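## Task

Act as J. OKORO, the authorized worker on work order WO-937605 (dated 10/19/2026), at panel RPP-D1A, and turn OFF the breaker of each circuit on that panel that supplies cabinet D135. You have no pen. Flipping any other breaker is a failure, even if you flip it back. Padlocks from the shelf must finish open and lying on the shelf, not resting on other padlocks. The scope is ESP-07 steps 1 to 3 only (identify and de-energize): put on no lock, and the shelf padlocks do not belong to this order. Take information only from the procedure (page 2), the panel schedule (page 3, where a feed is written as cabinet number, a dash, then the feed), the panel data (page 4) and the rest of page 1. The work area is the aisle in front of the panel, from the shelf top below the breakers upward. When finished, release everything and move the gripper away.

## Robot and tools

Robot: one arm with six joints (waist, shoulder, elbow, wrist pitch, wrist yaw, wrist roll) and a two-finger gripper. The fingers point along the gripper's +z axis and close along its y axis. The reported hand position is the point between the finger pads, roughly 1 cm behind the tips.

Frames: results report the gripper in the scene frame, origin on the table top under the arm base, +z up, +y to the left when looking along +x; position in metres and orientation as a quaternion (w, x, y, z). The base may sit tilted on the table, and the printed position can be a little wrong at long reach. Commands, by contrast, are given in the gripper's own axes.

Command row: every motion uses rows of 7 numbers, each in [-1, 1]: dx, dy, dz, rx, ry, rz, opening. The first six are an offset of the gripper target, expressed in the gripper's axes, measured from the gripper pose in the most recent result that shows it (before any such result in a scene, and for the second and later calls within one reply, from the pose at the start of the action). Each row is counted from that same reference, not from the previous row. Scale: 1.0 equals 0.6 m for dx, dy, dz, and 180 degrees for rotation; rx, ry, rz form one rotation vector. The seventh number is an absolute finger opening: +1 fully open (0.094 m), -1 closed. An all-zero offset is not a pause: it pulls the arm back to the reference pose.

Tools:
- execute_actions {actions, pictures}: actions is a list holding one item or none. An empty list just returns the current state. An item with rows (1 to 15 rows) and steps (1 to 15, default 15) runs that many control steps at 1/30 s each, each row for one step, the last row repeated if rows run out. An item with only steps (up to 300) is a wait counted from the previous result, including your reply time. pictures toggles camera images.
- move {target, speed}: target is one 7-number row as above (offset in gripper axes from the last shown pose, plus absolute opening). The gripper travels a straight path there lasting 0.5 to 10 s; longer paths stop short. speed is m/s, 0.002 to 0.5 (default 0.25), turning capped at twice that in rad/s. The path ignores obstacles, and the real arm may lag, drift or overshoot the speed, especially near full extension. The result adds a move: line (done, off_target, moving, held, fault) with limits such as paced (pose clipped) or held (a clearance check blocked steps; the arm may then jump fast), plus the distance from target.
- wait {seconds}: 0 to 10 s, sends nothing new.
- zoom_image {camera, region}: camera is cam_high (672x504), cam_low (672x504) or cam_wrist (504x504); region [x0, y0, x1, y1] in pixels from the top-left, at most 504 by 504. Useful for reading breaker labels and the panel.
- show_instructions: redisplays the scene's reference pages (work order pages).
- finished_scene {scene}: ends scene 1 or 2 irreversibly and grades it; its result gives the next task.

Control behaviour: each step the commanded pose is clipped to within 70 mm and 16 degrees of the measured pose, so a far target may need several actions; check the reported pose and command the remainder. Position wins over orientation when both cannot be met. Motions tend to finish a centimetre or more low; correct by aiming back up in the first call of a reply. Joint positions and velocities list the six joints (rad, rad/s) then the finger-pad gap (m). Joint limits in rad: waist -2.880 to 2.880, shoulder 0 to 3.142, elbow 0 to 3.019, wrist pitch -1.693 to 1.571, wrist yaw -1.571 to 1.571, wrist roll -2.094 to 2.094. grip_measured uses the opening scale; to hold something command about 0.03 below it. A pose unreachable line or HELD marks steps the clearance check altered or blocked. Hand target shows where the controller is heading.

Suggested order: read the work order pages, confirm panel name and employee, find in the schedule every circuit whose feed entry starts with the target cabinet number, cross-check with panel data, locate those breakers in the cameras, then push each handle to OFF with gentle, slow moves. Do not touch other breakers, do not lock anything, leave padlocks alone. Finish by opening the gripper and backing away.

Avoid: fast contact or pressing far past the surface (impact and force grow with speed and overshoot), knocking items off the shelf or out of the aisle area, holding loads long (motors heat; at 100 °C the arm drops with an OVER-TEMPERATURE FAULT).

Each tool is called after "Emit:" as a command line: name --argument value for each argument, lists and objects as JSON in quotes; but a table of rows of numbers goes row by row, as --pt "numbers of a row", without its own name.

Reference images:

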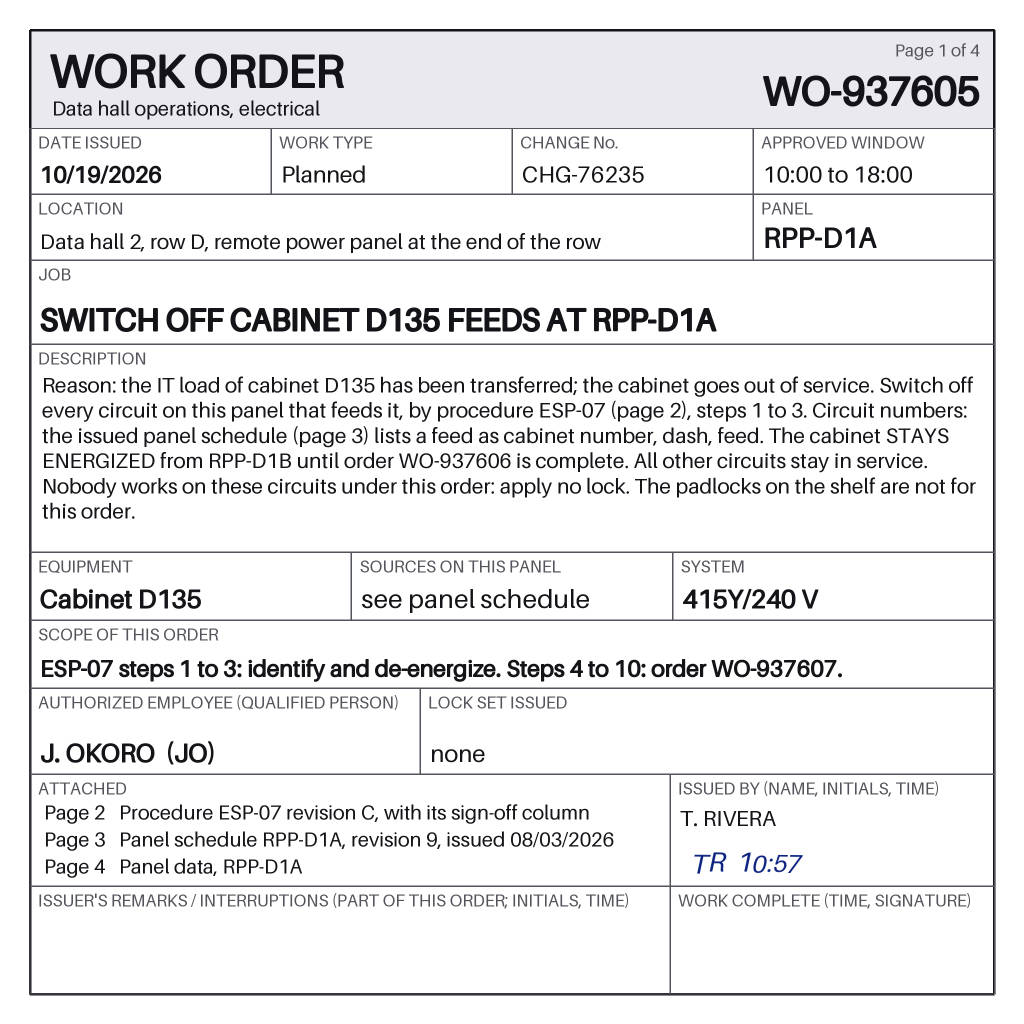

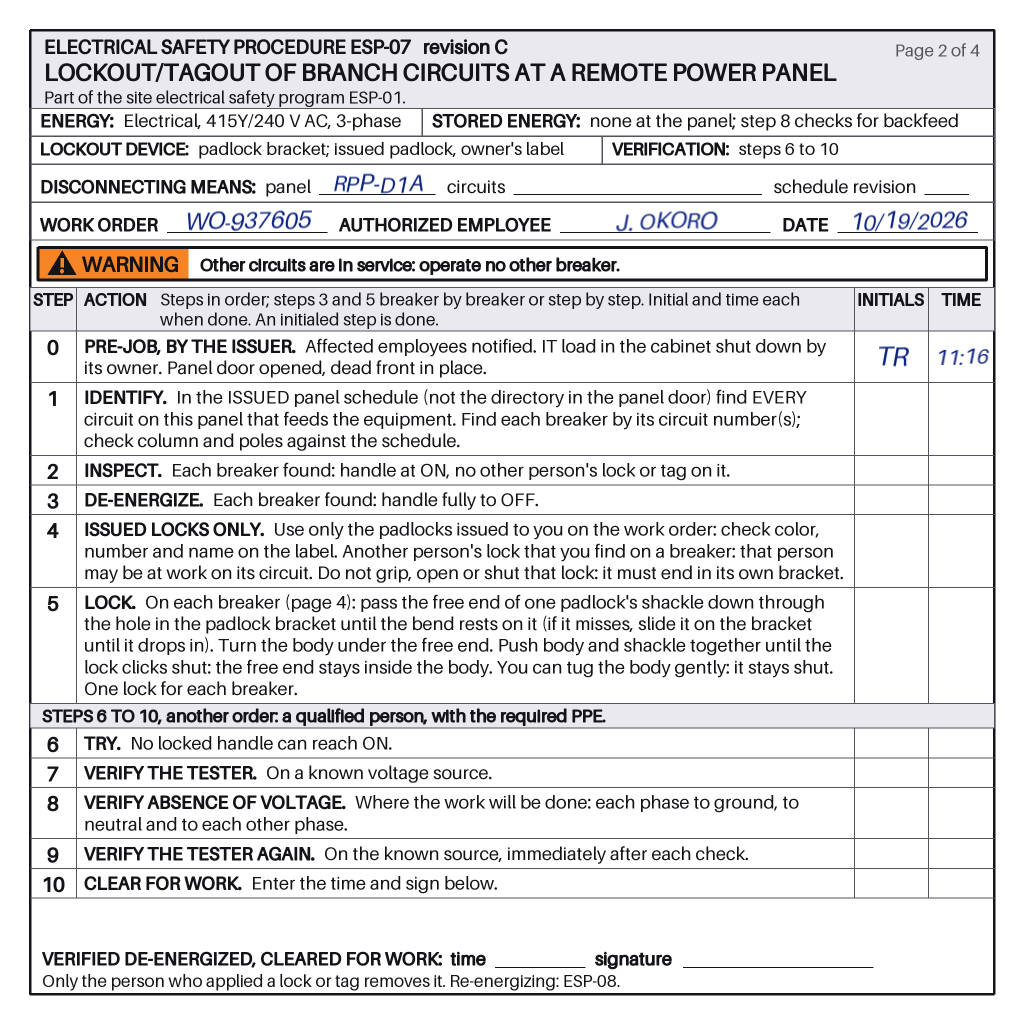

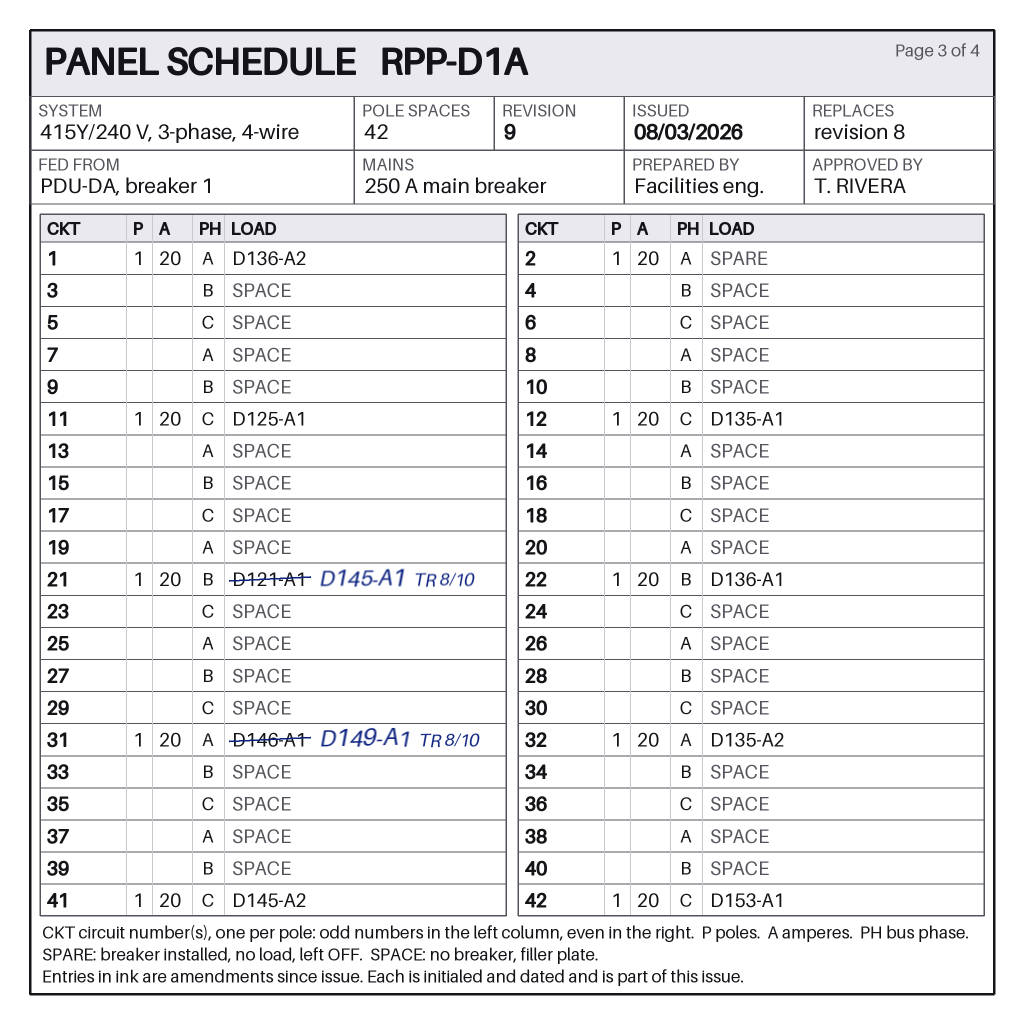

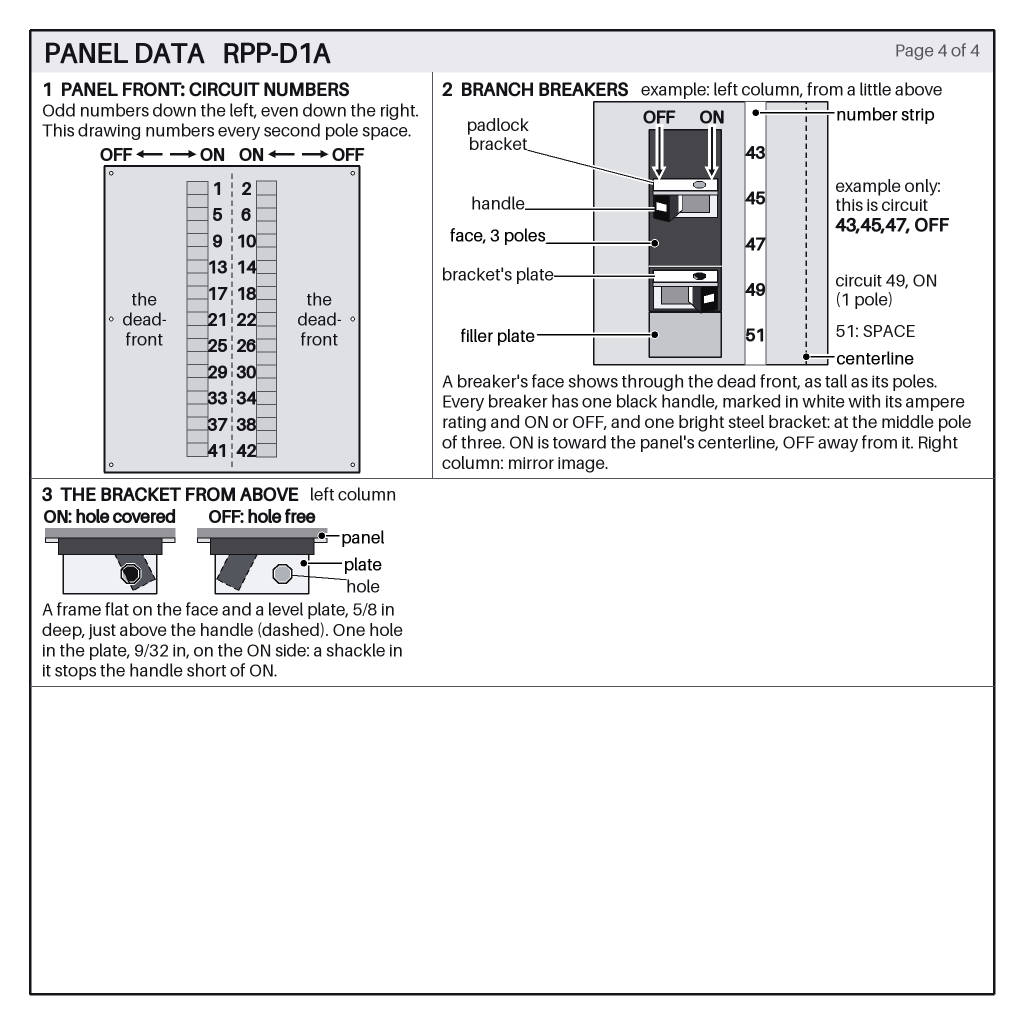

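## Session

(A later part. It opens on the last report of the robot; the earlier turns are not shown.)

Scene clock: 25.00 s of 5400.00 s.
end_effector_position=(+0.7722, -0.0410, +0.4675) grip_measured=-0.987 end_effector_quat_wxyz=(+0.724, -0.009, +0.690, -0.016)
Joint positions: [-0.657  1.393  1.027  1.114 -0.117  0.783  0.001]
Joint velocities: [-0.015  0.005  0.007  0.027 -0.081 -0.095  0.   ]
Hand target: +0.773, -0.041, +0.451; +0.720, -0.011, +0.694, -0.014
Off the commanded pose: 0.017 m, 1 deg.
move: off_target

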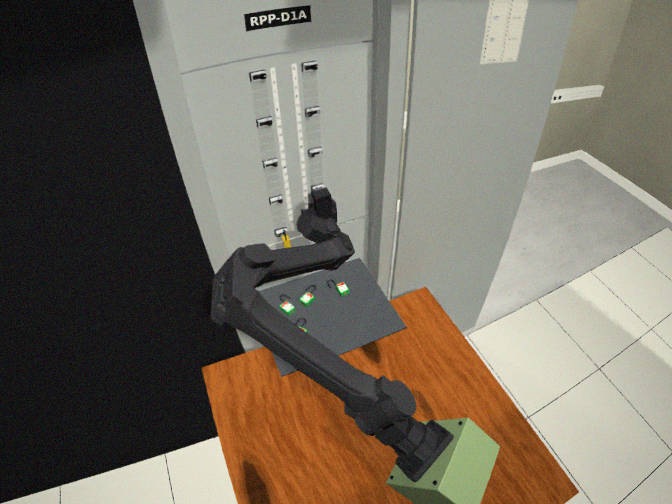

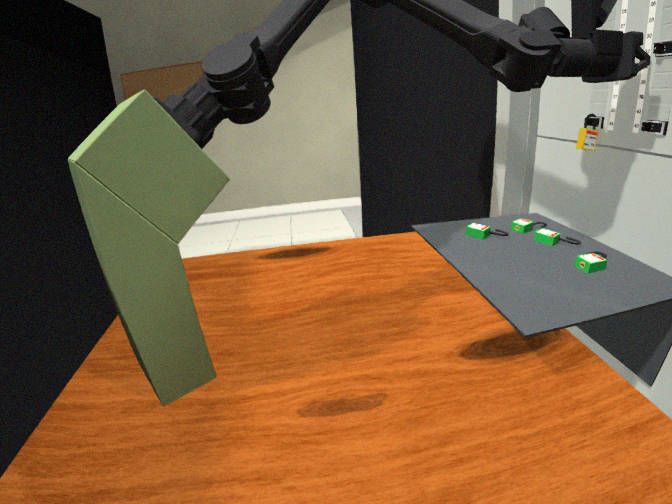

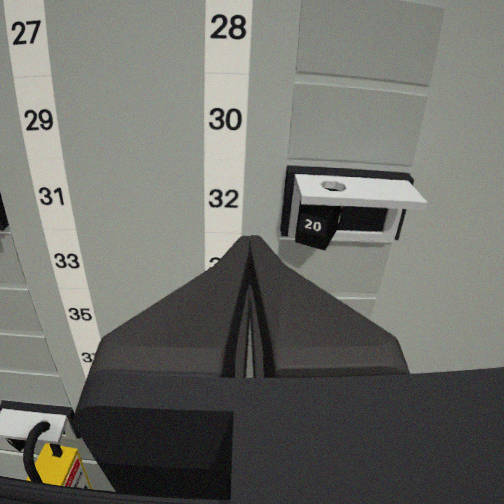

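Emit:
move --target '[-0.02,-0.08,0.005,0,0,0,-1]' --speed 0.04

Scene clock: 27.70 s of 5400.00 s.
end_effector_position=(+0.7702, -0.0505, +0.4758) grip_measured=-0.988 end_effector_quat_wxyz=(+0.720, -0.027, +0.694, +0.006)
Joint positions: [-0.705  1.42   1.037  1.17  -0.198  0.829  0.001]
Joint velocities: [-0.015 -0.005 -0.012  0.002 -0.037 -0.037 -0.001]
Hand target: +0.771, -0.087, +0.482; +0.724, -0.009, +0.690, -0.017
Off the commanded pose: 0.039 m, 3 deg.
move: off_target

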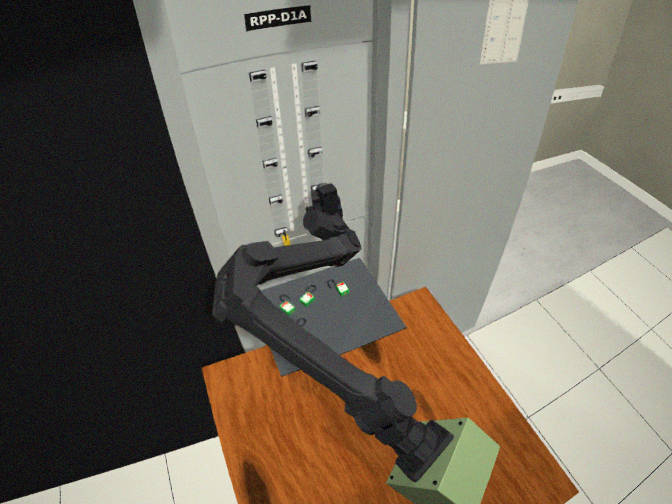

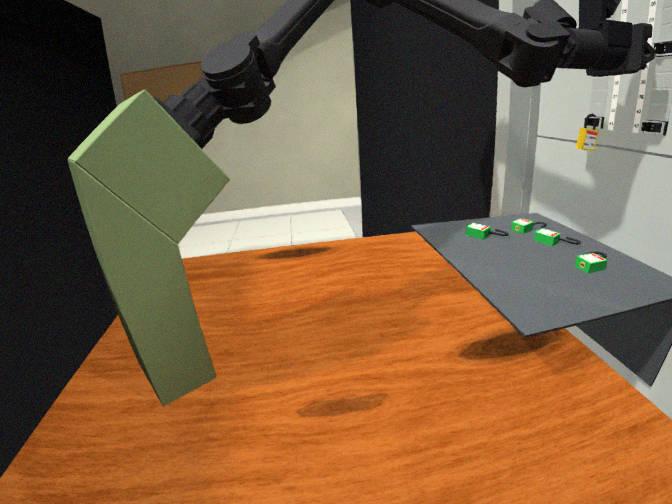

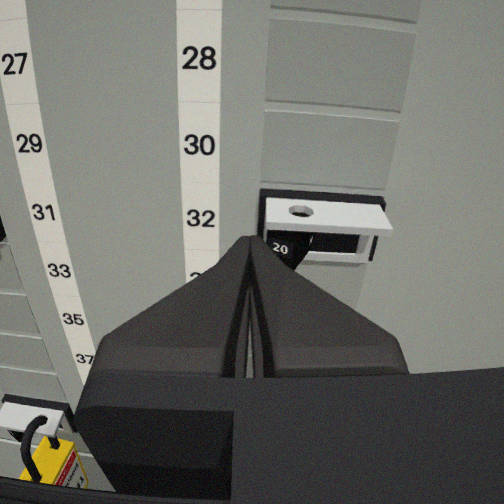

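Emit:
move --target '[0.04,0.02,-0.01,0,0,0,-1]' --speed 0.03

Emit:
move --target '[0.0,-0.09,0,0,0,0,-1]' --speed 0.04

Scene clock: 29.50 s of 5400.00 s.
end_effector_position=(+0.7669, -0.0440, +0.4643) grip_measured=-0.988 end_effector_quat_wxyz=(+0.723, -0.024, +0.691, +0.003)
Joint positions: [-0.673  1.419  1.019  1.182 -0.163  0.806  0.001]
Joint velocities: [-0.015 -0.005  0.012  0.017  0.007 -0.037  0.001]
Hand target: +0.765, -0.040, +0.452; +0.720, -0.027, +0.694, +0.006
Off the commanded pose: 0.014 m, 1 deg.
move: off_target

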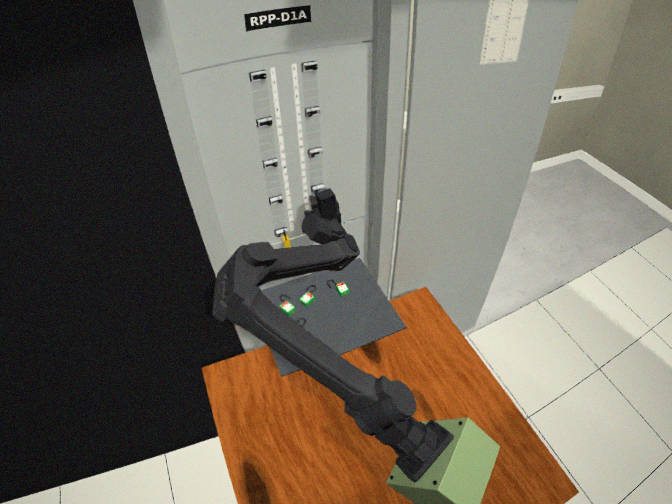

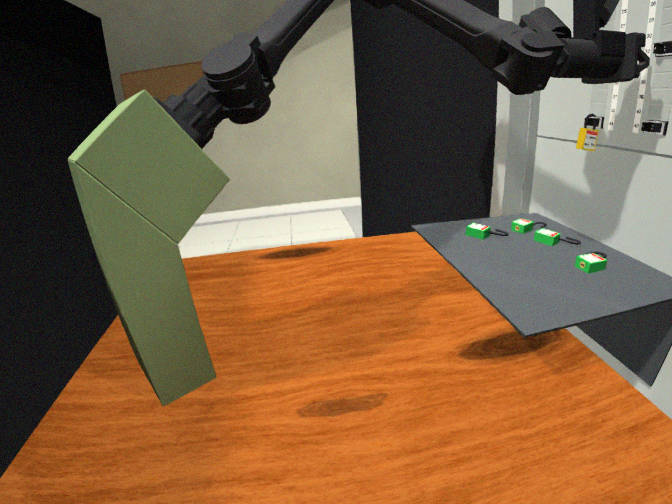

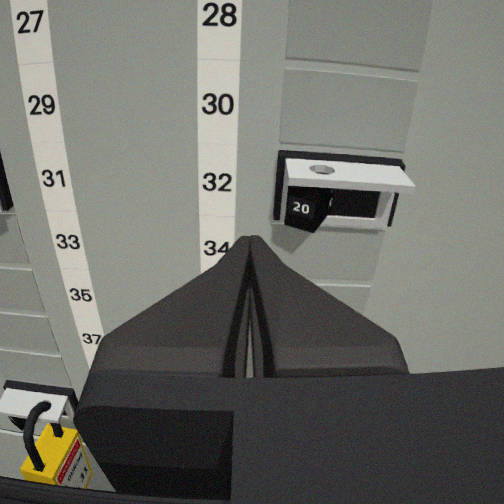

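Scene clock: 31.17 s of 5400.00 s.
end_effector_position=(+0.7621, -0.0932, +0.4613) grip_measured=-0.988 end_effector_quat_wxyz=(+0.717, -0.020, +0.697, -0.004)
Joint positions: [-0.742  1.507  1.043  1.234 -0.215  0.847  0.001]
Joint velocities: [-0.015 -0.005 -0.007 -0.012  0.007 -0.095 -0.001]
Hand target: +0.768, -0.098, +0.466; +0.722, -0.024, +0.691, +0.003
Off the commanded pose: 0.010 m, 1 deg.
move: done

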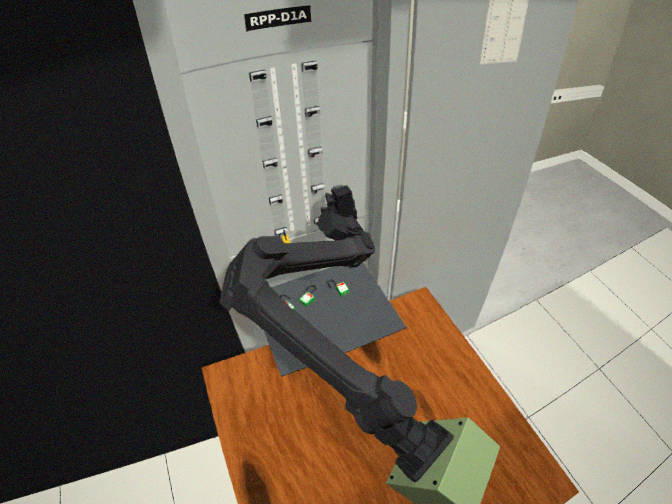

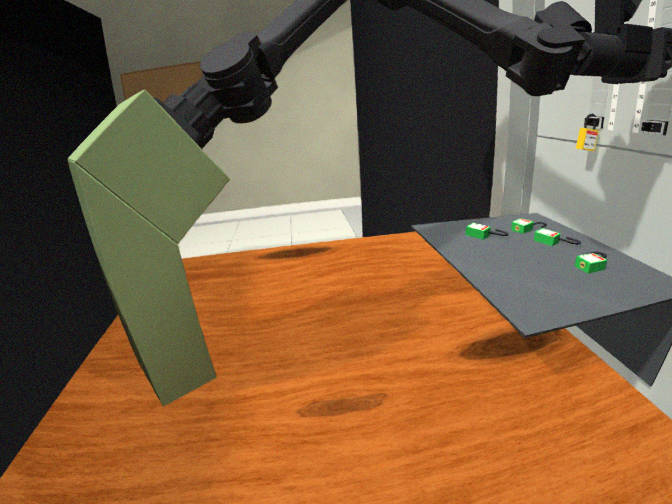

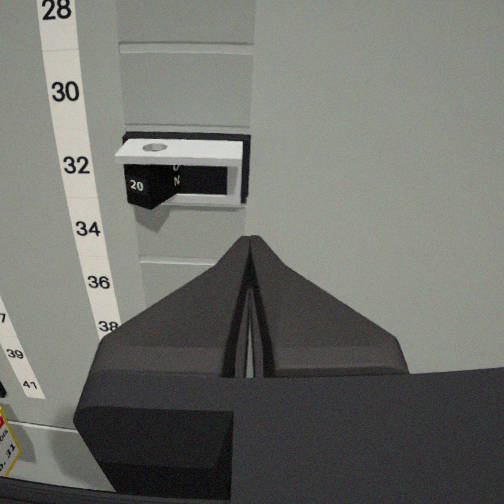

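Emit:
move --target '[-0.005,0.09,0.012,0,0,0,-1]' --speed 0.05

Scene clock: 33.30 s of 5400.00 s.
end_effector_position=(+0.7681, -0.0451, +0.4711) grip_measured=-0.988 end_effector_quat_wxyz=(+0.723, -0.020, +0.691, -0.003)
Joint positions: [-0.682  1.405  1.022  1.156 -0.161  0.807  0.001]
Joint velocities: [-0.005 -0.015 -0.012 -0.002  0.022 -0.022 -0.001]
Hand target: +0.768, -0.039, +0.462; +0.717, -0.020, +0.696, -0.003
Off the commanded pose: 0.010 m, 1 deg.
move: done

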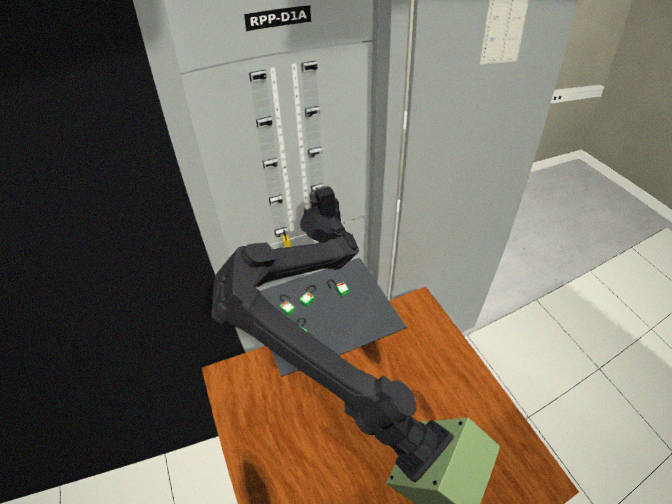

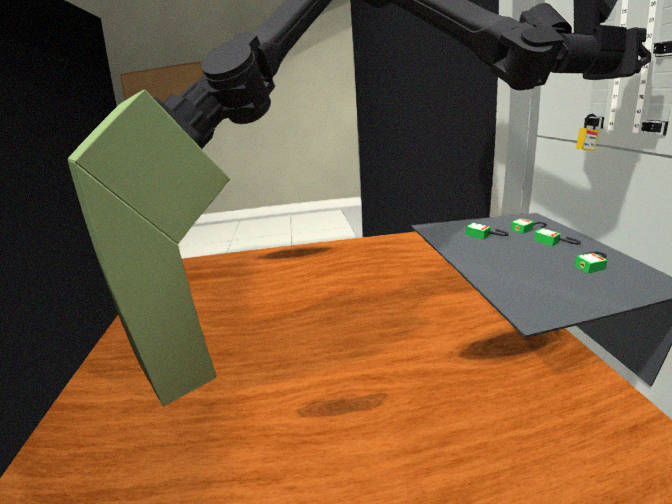

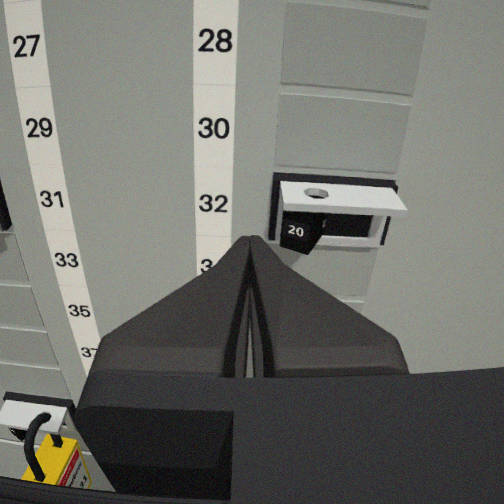

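Emit:
move --target '[-0.005,-0.08,0.01,0,0,0,-1]' --speed 0.04

Scene clock: 35.30 s of 5400.00 s.
end_effector_position=(+0.7714, -0.0506, +0.4739) grip_measured=-0.988 end_effector_quat_wxyz=(+0.720, -0.043, +0.692, +0.021)
Joint positions: [-0.711  1.448  1.049  1.223 -0.228  0.841  0.001]
Joint velocities: [ 0.005 -0.005 -0.012  0.007  0.007 -0.007  0.002]
Hand target: +0.772, -0.092, +0.477; +0.723, -0.020, +0.691, -0.003
Off the commanded pose: 0.042 m, 4 deg.
move: off_target

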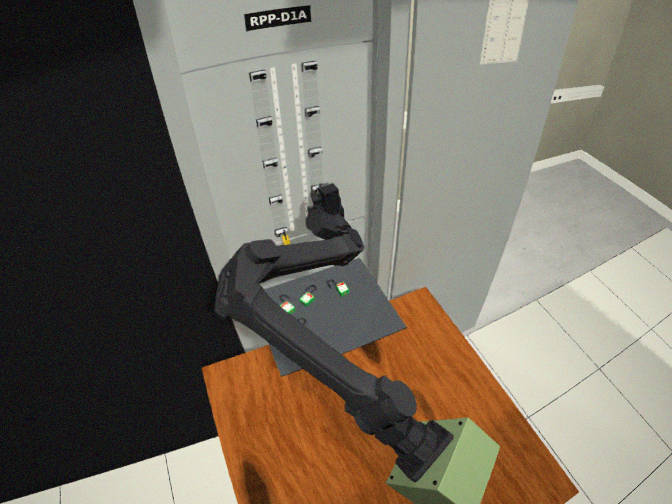

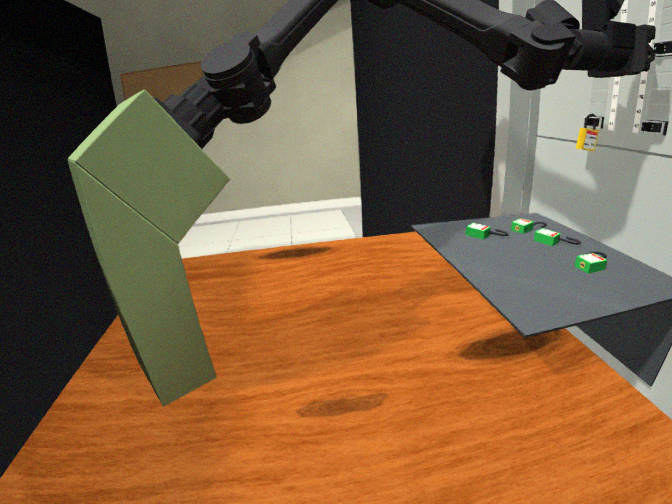

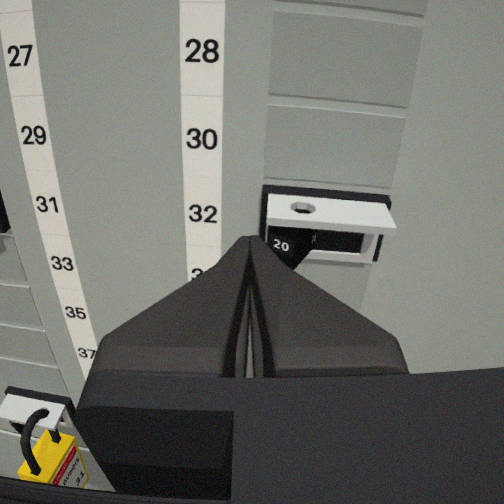

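Emit:
move --target '[0.0,-0.06,-0.015,0,0,0,-1]' --speed 0.03

Scene clock: 37.27 s of 5400.00 s.
end_effector_position=(+0.7663, -0.0515, +0.4773) grip_measured=-0.988 end_effector_quat_wxyz=(+0.721, -0.062, +0.689, +0.039)
Joint positions: [-0.732  1.47   1.049  1.294 -0.272  0.868  0.001]
Joint velocities: [ 0.005 -0.005  0.027  0.022 -0.007  0.066  0.001]
Hand target: +0.764, -0.086, +0.475; +0.721, -0.042, +0.692, +0.021
Off the commanded pose: 0.036 m, 3 deg.
move: off_target

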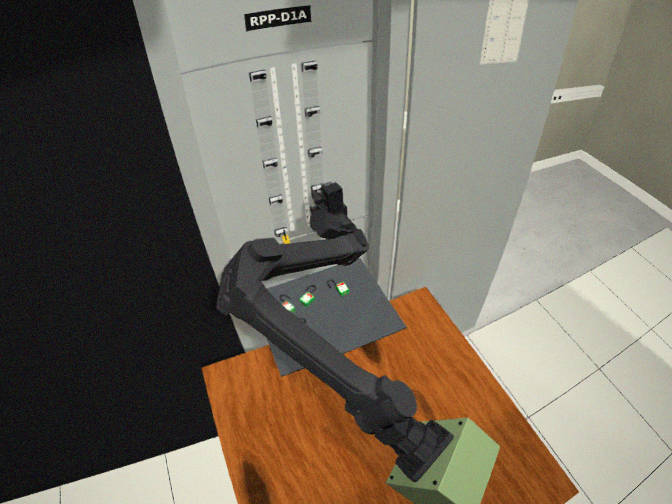

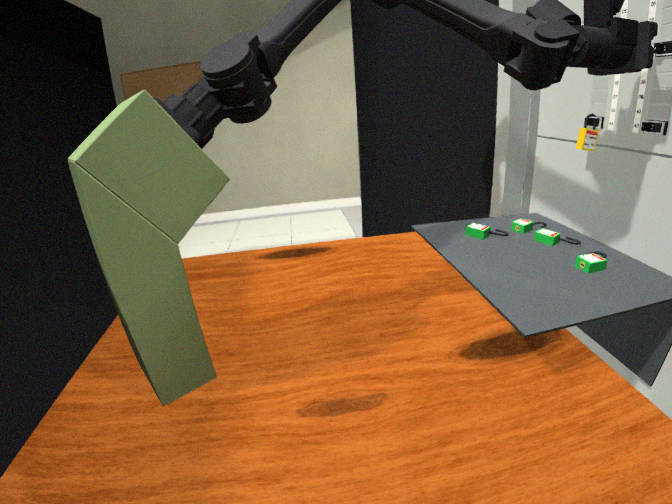

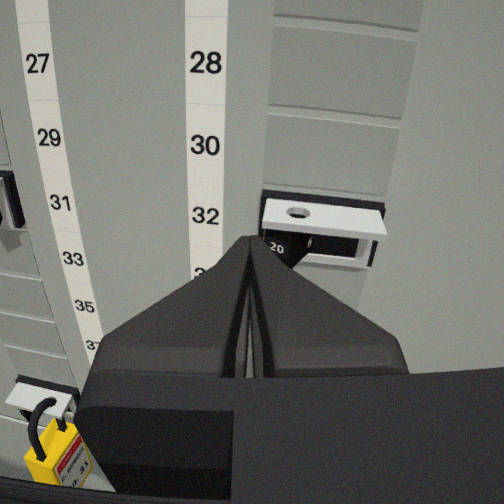

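Emit:
move --target '[0.025,-0.06,0.0,0.06,0,0,-1]' --speed 0.03

Scene clock: 41.17 s of 5400.00 s.
end_effector_position=(+0.7727, -0.0504, +0.4805) grip_measured=-0.988 end_effector_quat_wxyz=(+0.735, -0.026, +0.677, +0.013)
Joint positions: [-0.7    1.437  1.048  1.211 -0.165  0.843  0.001]
Joint velocities: [-0.015  0.015 -0.017 -0.002 -0.007  0.007  0.   ]
Hand target: +0.769, -0.087, +0.464; +0.725, +0.006, +0.688, -0.025
Off the commanded pose: 0.041 m, 6 deg.
move: off_target

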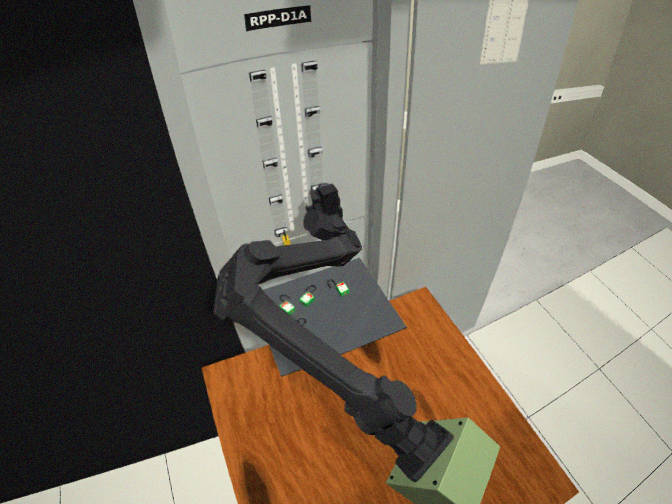

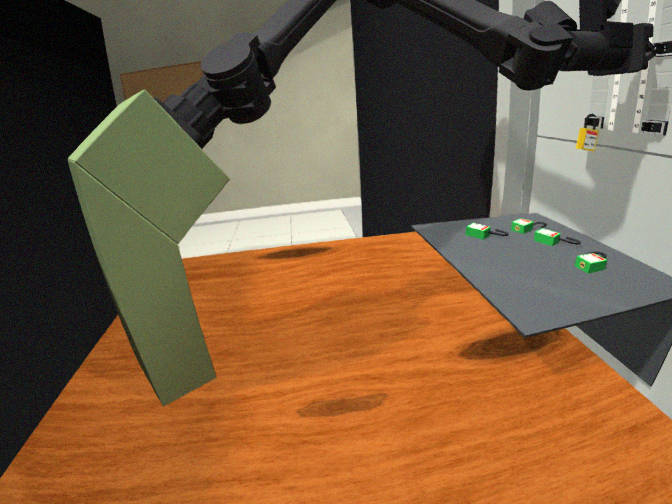

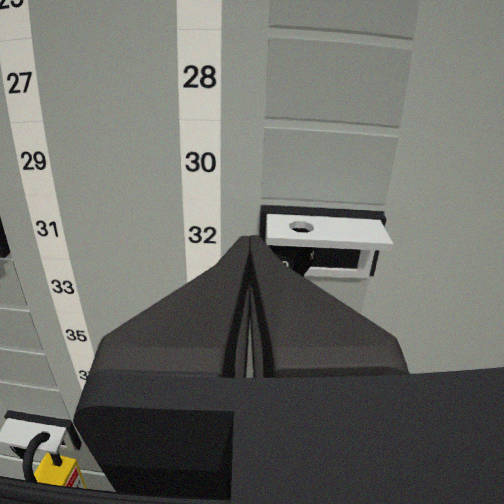

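Emit:
move --target '[0.045,0.02,0.0,0,0.03,0,-1]' --speed 0.03

Scene clock: 44.17 s of 5400.00 s.
end_effector_position=(+0.7734, -0.0489, +0.4676) grip_measured=-0.988 end_effector_quat_wxyz=(+0.713, -0.025, +0.701, +0.007)
Joint positions: [-0.693  1.424  1.043  1.152 -0.202  0.822  0.001]
Joint velocities: [-0.005 -0.005 -0.007 -0.027 -0.007  0.007  0.001]
Hand target: +0.774, -0.039, +0.454; +0.703, -0.026, +0.711, +0.012
Off the commanded pose: 0.018 m, 2 deg.
move: off_target

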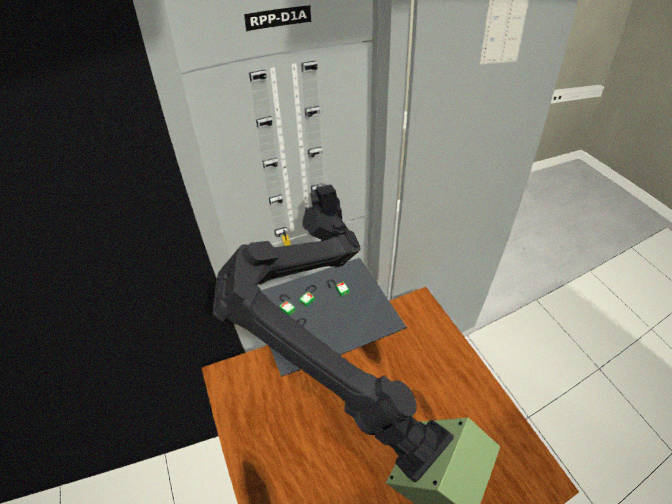

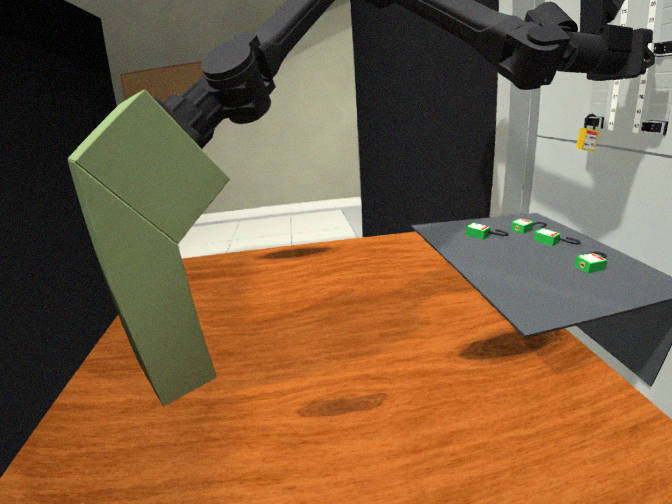

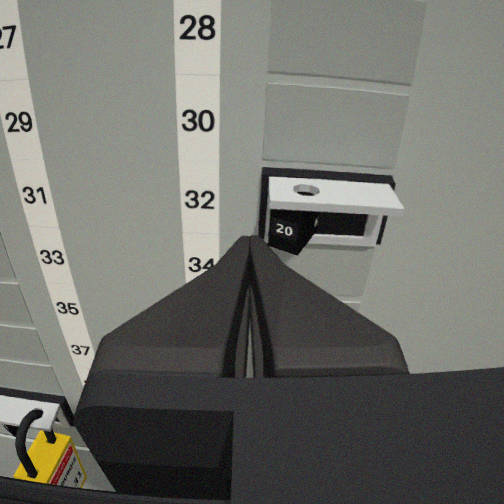

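Emit:
move --target '[0.005,-0.075,-0.008,0,0,0,-1]' --speed 0.04

Scene clock: 46.00 s of 5400.00 s.
end_effector_position=(+0.7697, -0.0512, +0.4686) grip_measured=-0.988 end_effector_quat_wxyz=(+0.714, -0.051, +0.697, +0.029)
Joint positions: [-0.714  1.46   1.049  1.242 -0.257  0.846  0.001]
Joint velocities: [-0.024  0.005  0.012  0.002  0.051 -0.007  0.   ]
Hand target: +0.768, -0.093, +0.467; +0.713, -0.025, +0.700, +0.006
Off the commanded pose: 0.043 m, 4 deg.
move: off_target

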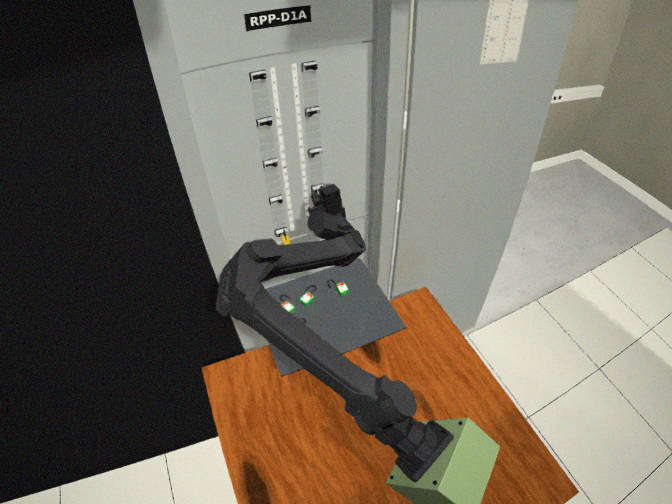

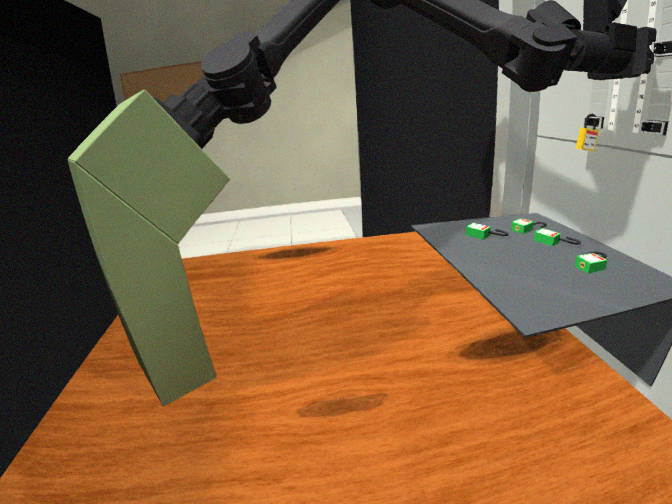

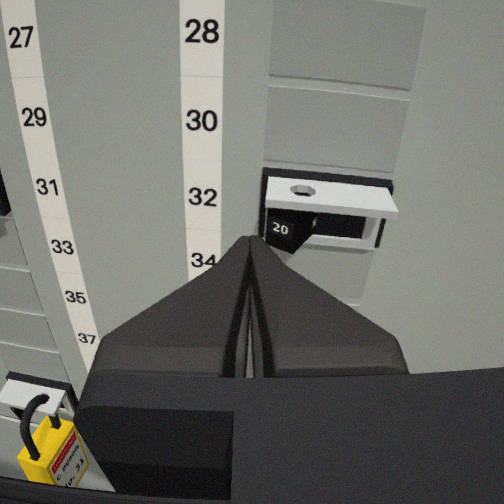

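Emit:
move --target '[0.0,-0.12,0,0.04,0,0,-1]' --speed 0.04

Scene clock: 48.53 s of 5400.00 s.
end_effector_position=(+0.7726, -0.0516, +0.4700) grip_measured=-0.988 end_effector_quat_wxyz=(+0.716, -0.051, +0.696, +0.031)
Joint positions: [-0.715  1.465  1.059  1.243 -0.257  0.851  0.001]
Joint velocities: [ 0.005 -0.005 -0.012 -0.012  0.081  0.007  0.001]
Hand target: +0.769, -0.120, +0.473; +0.718, -0.005, +0.696, -0.015
Off the commanded pose: 0.071 m, 7 deg.
move: off_target

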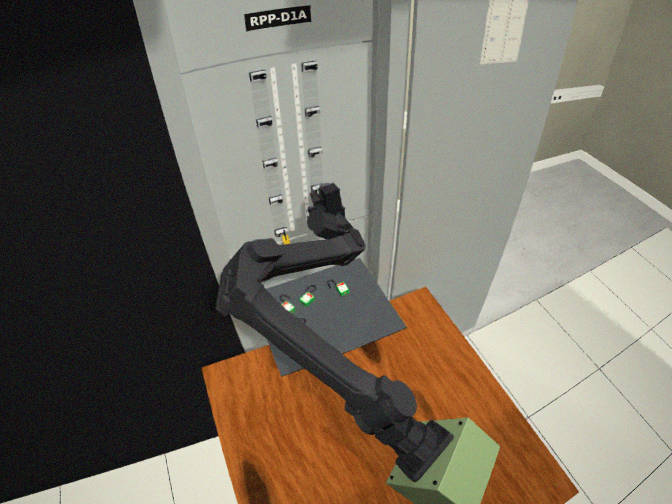

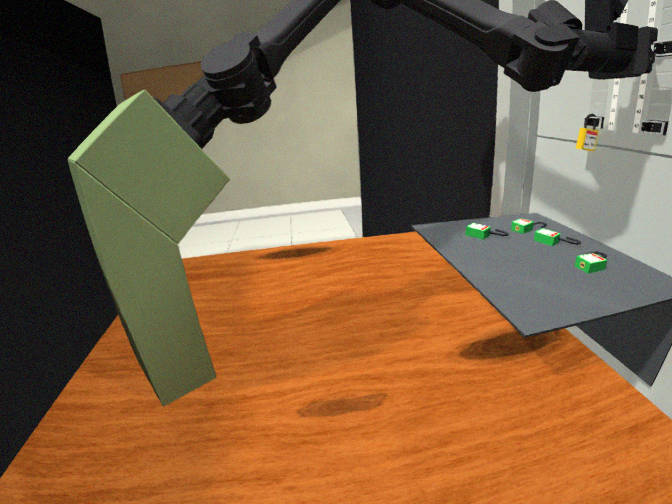

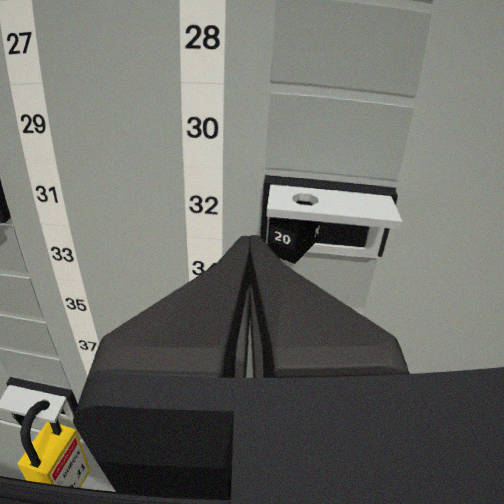

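Emit:
move --target '[0.0,0.015,-0.035,0.03,0,0,-1]' --speed 0.03

Scene clock: 50.87 s of 5400.00 s.
end_effector_position=(+0.7512, -0.0538, +0.4782) grip_measured=-0.988 end_effector_quat_wxyz=(+0.723, -0.017, +0.690, -0.003)
Joint positions: [-0.713  1.391  0.977  1.188 -0.178  0.833  0.001]
Joint velocities: [ 0.015 -0.005 -0.002 -0.012 -0.081 -0.007  0.001]
Hand target: +0.751, -0.045, +0.469; +0.718, -0.017, +0.696, -0.001
Off the commanded pose: 0.013 m, 1 deg.
move: off_target

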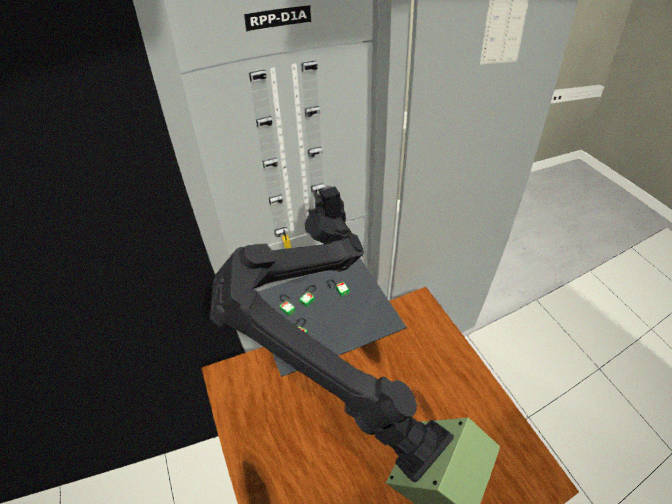

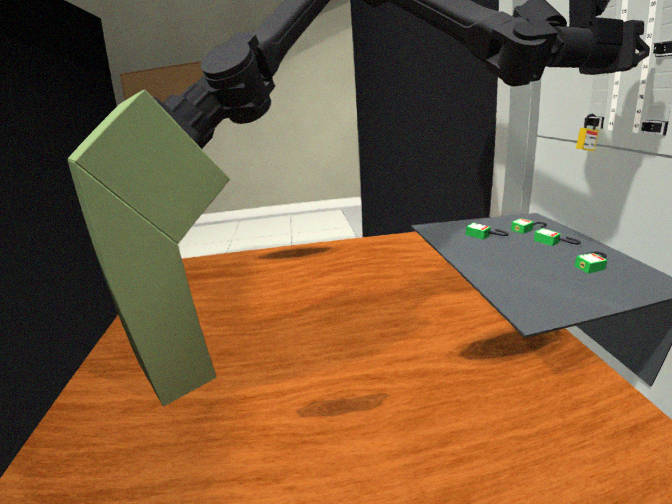

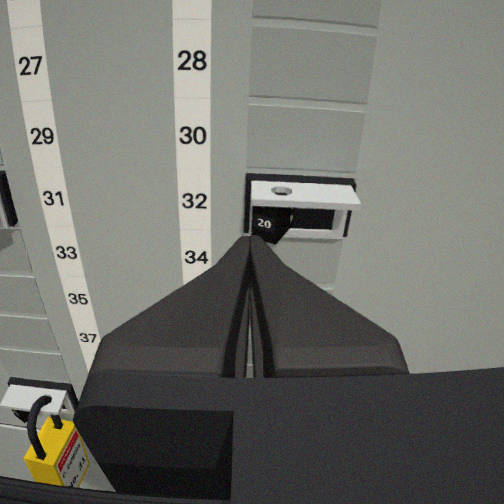

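Emit:
move --target '[0.035,0.03,0.025,0,0,0,-1]' --speed 0.03

Scene clock: 52.93 s of 5400.00 s.
end_effector_position=(+0.7569, -0.0420, +0.4660) grip_measured=-0.988 end_effector_quat_wxyz=(+0.726, -0.014, +0.687, -0.006)
Joint positions: [-0.666  1.391  0.983  1.176 -0.133  0.801  0.001]
Joint velocities: [ 0.005 -0.005 -0.002 -0.017 -0.066 -0.066  0.   ]
Hand target: +0.767, -0.036, +0.458; +0.724, -0.017, +0.690, -0.003
Off the commanded pose: 0.014 m, 1 deg.
move: off_target

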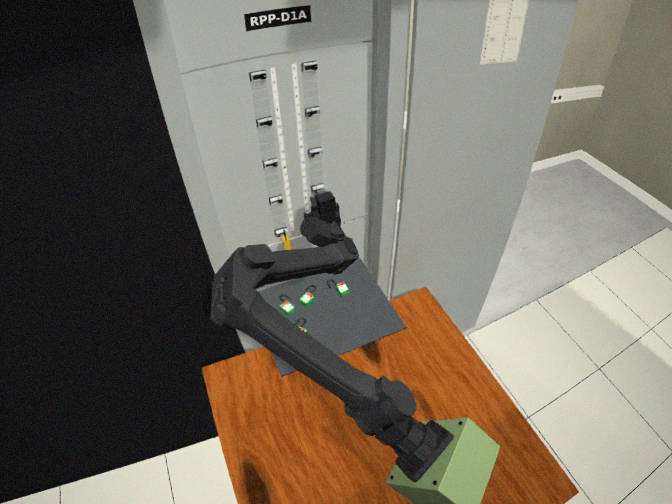

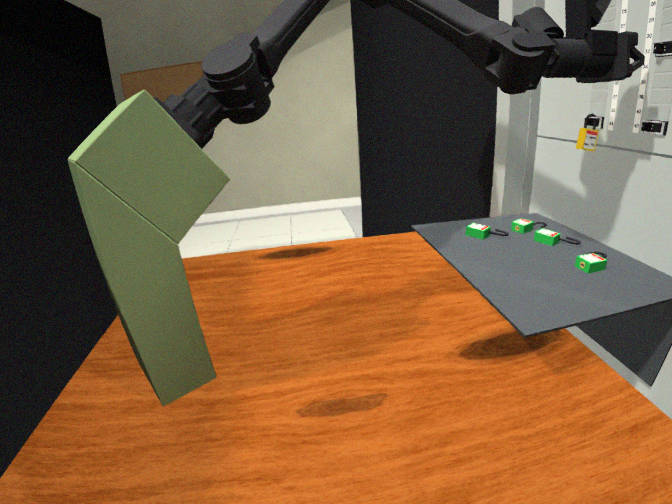

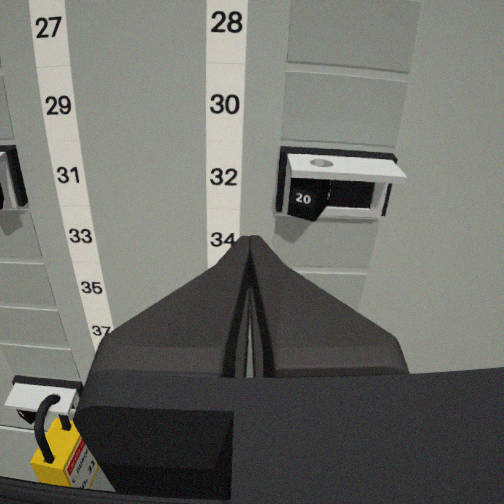

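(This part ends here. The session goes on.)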